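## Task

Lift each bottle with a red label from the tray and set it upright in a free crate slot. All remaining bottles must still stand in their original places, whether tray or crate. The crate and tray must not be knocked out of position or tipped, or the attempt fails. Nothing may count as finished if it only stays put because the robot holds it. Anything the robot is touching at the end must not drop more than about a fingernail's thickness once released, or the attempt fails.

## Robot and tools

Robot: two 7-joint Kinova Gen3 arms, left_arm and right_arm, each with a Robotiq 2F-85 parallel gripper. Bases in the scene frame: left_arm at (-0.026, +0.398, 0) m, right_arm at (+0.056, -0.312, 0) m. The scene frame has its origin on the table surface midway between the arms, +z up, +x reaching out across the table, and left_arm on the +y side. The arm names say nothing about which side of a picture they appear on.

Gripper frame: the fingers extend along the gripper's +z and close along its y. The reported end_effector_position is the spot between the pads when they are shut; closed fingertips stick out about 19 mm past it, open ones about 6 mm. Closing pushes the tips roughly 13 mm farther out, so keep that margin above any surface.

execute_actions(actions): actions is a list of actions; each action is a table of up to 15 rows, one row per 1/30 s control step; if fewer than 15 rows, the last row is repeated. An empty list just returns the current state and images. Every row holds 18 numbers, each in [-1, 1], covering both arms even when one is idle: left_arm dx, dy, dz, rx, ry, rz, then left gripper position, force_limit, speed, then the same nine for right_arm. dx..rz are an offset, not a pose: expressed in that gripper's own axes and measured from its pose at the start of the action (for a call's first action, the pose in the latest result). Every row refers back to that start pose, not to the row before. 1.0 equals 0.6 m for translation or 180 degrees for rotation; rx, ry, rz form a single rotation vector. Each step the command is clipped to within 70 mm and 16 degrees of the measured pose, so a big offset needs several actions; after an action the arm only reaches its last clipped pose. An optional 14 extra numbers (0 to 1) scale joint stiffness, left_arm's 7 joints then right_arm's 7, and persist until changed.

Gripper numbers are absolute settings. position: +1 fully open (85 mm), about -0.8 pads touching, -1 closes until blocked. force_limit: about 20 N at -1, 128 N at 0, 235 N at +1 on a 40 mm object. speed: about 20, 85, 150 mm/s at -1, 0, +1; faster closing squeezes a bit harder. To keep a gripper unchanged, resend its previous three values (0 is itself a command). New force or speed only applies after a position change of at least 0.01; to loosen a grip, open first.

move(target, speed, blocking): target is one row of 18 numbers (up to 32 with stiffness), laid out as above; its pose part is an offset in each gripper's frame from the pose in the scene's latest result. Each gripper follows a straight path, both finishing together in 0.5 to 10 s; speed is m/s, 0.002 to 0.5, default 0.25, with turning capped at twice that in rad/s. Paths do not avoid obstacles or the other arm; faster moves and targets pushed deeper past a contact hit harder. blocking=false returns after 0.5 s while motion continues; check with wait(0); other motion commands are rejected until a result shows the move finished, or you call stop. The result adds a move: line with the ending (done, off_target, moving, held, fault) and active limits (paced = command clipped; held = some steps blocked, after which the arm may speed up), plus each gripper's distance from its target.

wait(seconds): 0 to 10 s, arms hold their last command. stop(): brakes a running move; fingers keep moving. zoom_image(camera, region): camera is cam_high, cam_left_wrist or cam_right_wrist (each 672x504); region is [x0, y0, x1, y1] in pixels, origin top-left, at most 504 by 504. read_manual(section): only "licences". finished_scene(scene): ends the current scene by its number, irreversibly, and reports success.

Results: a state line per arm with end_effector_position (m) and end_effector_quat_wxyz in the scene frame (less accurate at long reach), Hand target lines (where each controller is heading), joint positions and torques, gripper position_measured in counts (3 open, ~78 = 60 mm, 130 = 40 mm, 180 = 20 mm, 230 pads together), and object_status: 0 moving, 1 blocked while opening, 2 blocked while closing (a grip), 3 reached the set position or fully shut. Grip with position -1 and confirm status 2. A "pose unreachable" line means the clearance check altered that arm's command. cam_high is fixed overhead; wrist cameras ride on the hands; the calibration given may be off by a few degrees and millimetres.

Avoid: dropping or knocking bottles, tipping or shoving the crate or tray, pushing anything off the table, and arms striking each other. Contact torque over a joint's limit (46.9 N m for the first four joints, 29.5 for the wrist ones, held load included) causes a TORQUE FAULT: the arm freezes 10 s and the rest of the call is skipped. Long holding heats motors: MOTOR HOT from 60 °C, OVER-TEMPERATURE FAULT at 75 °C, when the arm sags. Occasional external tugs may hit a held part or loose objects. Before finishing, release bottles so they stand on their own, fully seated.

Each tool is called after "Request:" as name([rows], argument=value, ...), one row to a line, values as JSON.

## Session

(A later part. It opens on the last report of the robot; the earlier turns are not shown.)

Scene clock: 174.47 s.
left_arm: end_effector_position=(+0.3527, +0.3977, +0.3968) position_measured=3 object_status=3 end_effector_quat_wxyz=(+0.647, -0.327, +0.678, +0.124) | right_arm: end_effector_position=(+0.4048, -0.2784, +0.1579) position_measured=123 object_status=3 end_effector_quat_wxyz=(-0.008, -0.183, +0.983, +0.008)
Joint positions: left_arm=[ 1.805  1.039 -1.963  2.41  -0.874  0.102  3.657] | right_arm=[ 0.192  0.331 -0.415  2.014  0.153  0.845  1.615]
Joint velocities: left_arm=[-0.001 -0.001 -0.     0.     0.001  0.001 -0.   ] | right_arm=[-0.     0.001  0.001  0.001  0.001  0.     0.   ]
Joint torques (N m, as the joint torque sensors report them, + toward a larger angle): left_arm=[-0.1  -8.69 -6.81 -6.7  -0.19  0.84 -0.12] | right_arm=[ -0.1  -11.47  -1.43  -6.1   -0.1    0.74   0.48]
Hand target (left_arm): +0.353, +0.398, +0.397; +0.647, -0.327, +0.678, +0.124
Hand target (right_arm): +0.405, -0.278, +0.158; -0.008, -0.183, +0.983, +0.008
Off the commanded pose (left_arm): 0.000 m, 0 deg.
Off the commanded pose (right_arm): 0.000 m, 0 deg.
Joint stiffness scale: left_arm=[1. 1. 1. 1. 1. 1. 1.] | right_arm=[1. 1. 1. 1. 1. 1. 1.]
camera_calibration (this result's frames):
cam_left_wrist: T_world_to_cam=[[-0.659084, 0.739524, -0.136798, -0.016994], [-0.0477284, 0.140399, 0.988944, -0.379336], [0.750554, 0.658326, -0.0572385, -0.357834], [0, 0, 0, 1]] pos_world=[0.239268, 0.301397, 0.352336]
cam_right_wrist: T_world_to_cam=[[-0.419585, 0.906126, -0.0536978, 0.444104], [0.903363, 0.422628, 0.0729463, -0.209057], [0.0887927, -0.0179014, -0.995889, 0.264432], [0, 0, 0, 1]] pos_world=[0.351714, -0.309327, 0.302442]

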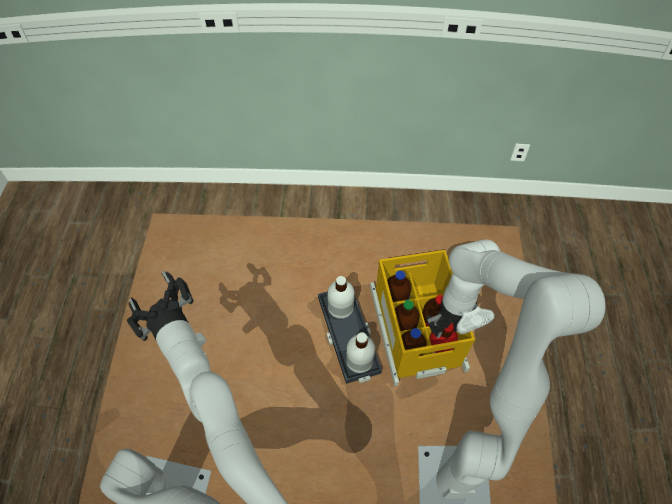

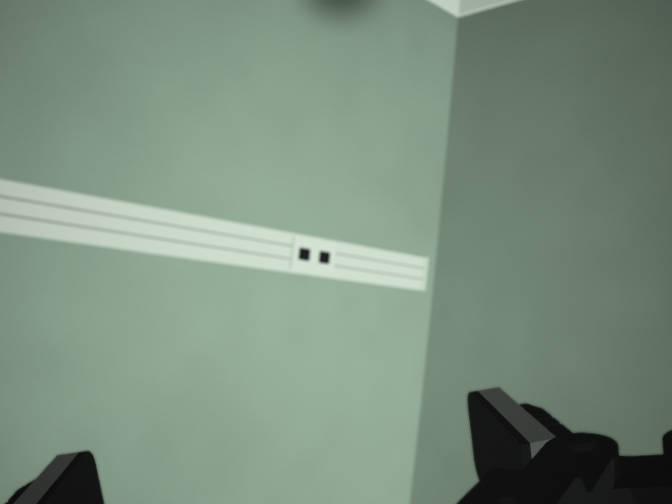

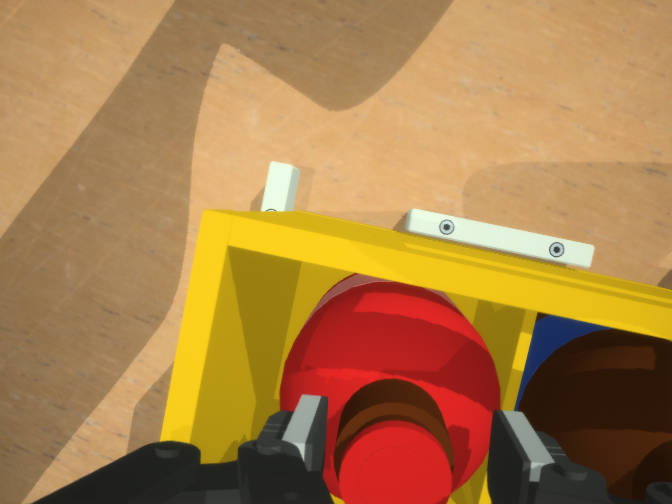

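Released. Lift clear and move away.

Request:
move(target=[0,0,0,0,0,0,1,0,0, 0,0,-0.4,0,0,0,0.05,0,-0.3], speed=0.15)

Scene clock: 179.97 s.
left_arm: end_effector_position=(+0.3527, +0.3977, +0.3968) position_measured=3 object_status=3 end_effector_quat_wxyz=(+0.647, -0.327, +0.678, +0.124) | right_arm: end_effector_position=(+0.4099, -0.2825, +0.3972) position_measured=123 object_status=3 end_effector_quat_wxyz=(-0.007, -0.179, +0.984, +0.005)
Joint positions: left_arm=[ 1.805  1.039 -1.963  2.41  -0.874  0.102  3.657] | right_arm=[ 0.236  0.122 -0.422  1.438  0.039  1.605  1.732]
Joint velocities: left_arm=[-0.001  0.    -0.001 -0.001 -0.001 -0.     0.   ] | right_arm=[ 0.    -0.    -0.    -0.002 -0.001  0.001  0.   ]
Joint torques (N m, as the joint torque sensors report them, + toward a larger angle): left_arm=[ 0.18 -8.58 -6.8  -7.19 -0.24  0.57 -0.03] | right_arm=[ -0.58 -10.4   -0.13  -8.11   0.11   0.5    0.51]
Hand target (left_arm): +0.353, +0.398, +0.397; +0.647, -0.327, +0.678, +0.124
Hand target (right_arm): +0.409, -0.281, +0.398; -0.008, -0.183, +0.983, +0.009
Off the commanded pose (left_arm): 0.000 m, 0 deg.
Off the commanded pose (right_arm): 0.001 m, 1 deg.
Joint stiffness scale: left_arm=[1. 1. 1. 1. 1. 1. 1.] | right_arm=[1. 1. 1. 1. 1. 1. 1.]
move: done
camera_calibration (this result's frames):
cam_left_wrist: T_world_to_cam=[[-0.659084, 0.739524, -0.136798, -0.016994], [-0.0477284, 0.140399, 0.988944, -0.379336], [0.750554, 0.658326, -0.0572387, -0.357834], [0, 0, 0, 1]] pos_world=[0.239268, 0.301397, 0.352335]
cam_right_wrist: T_world_to_cam=[[-0.413535, 0.908479, -0.0604572, 0.463623], [0.905744, 0.417242, 0.0744095, -0.232526], [0.0928247, -0.0239879, -0.995393, 0.498673], [0, 0, 0, 1]] pos_world=[0.356044, -0.31221, 0.541708]

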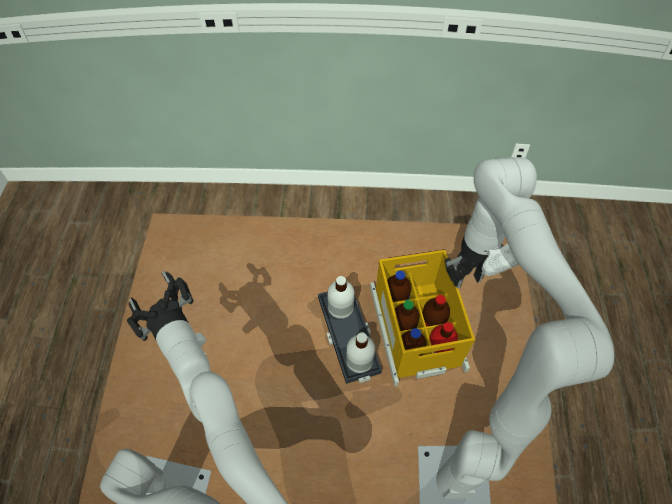

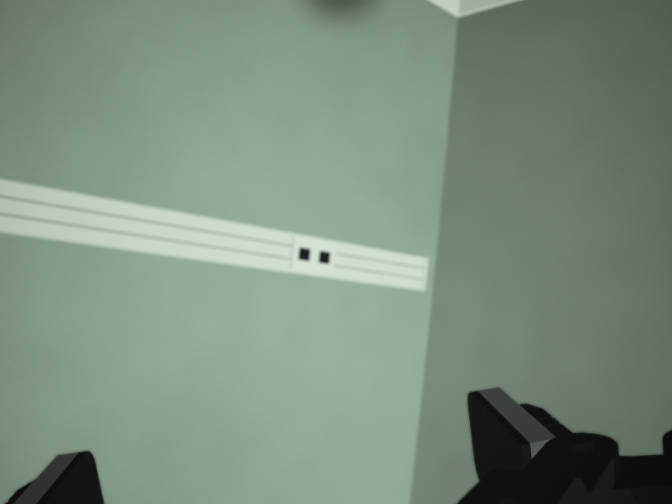

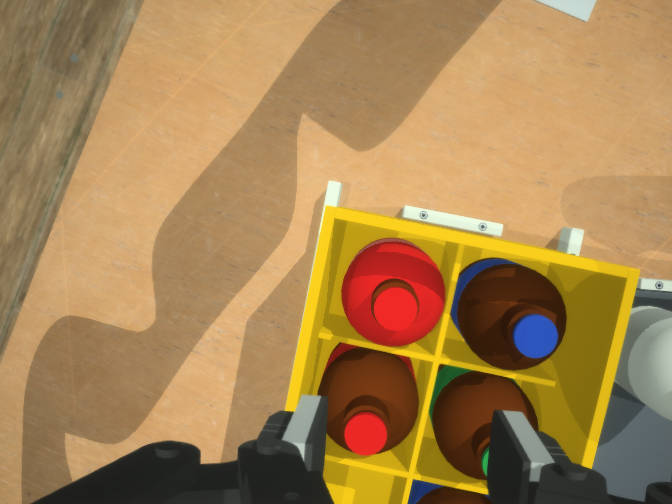

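Request:
finished_scene(scene=1)

The scene is finished: the task was done.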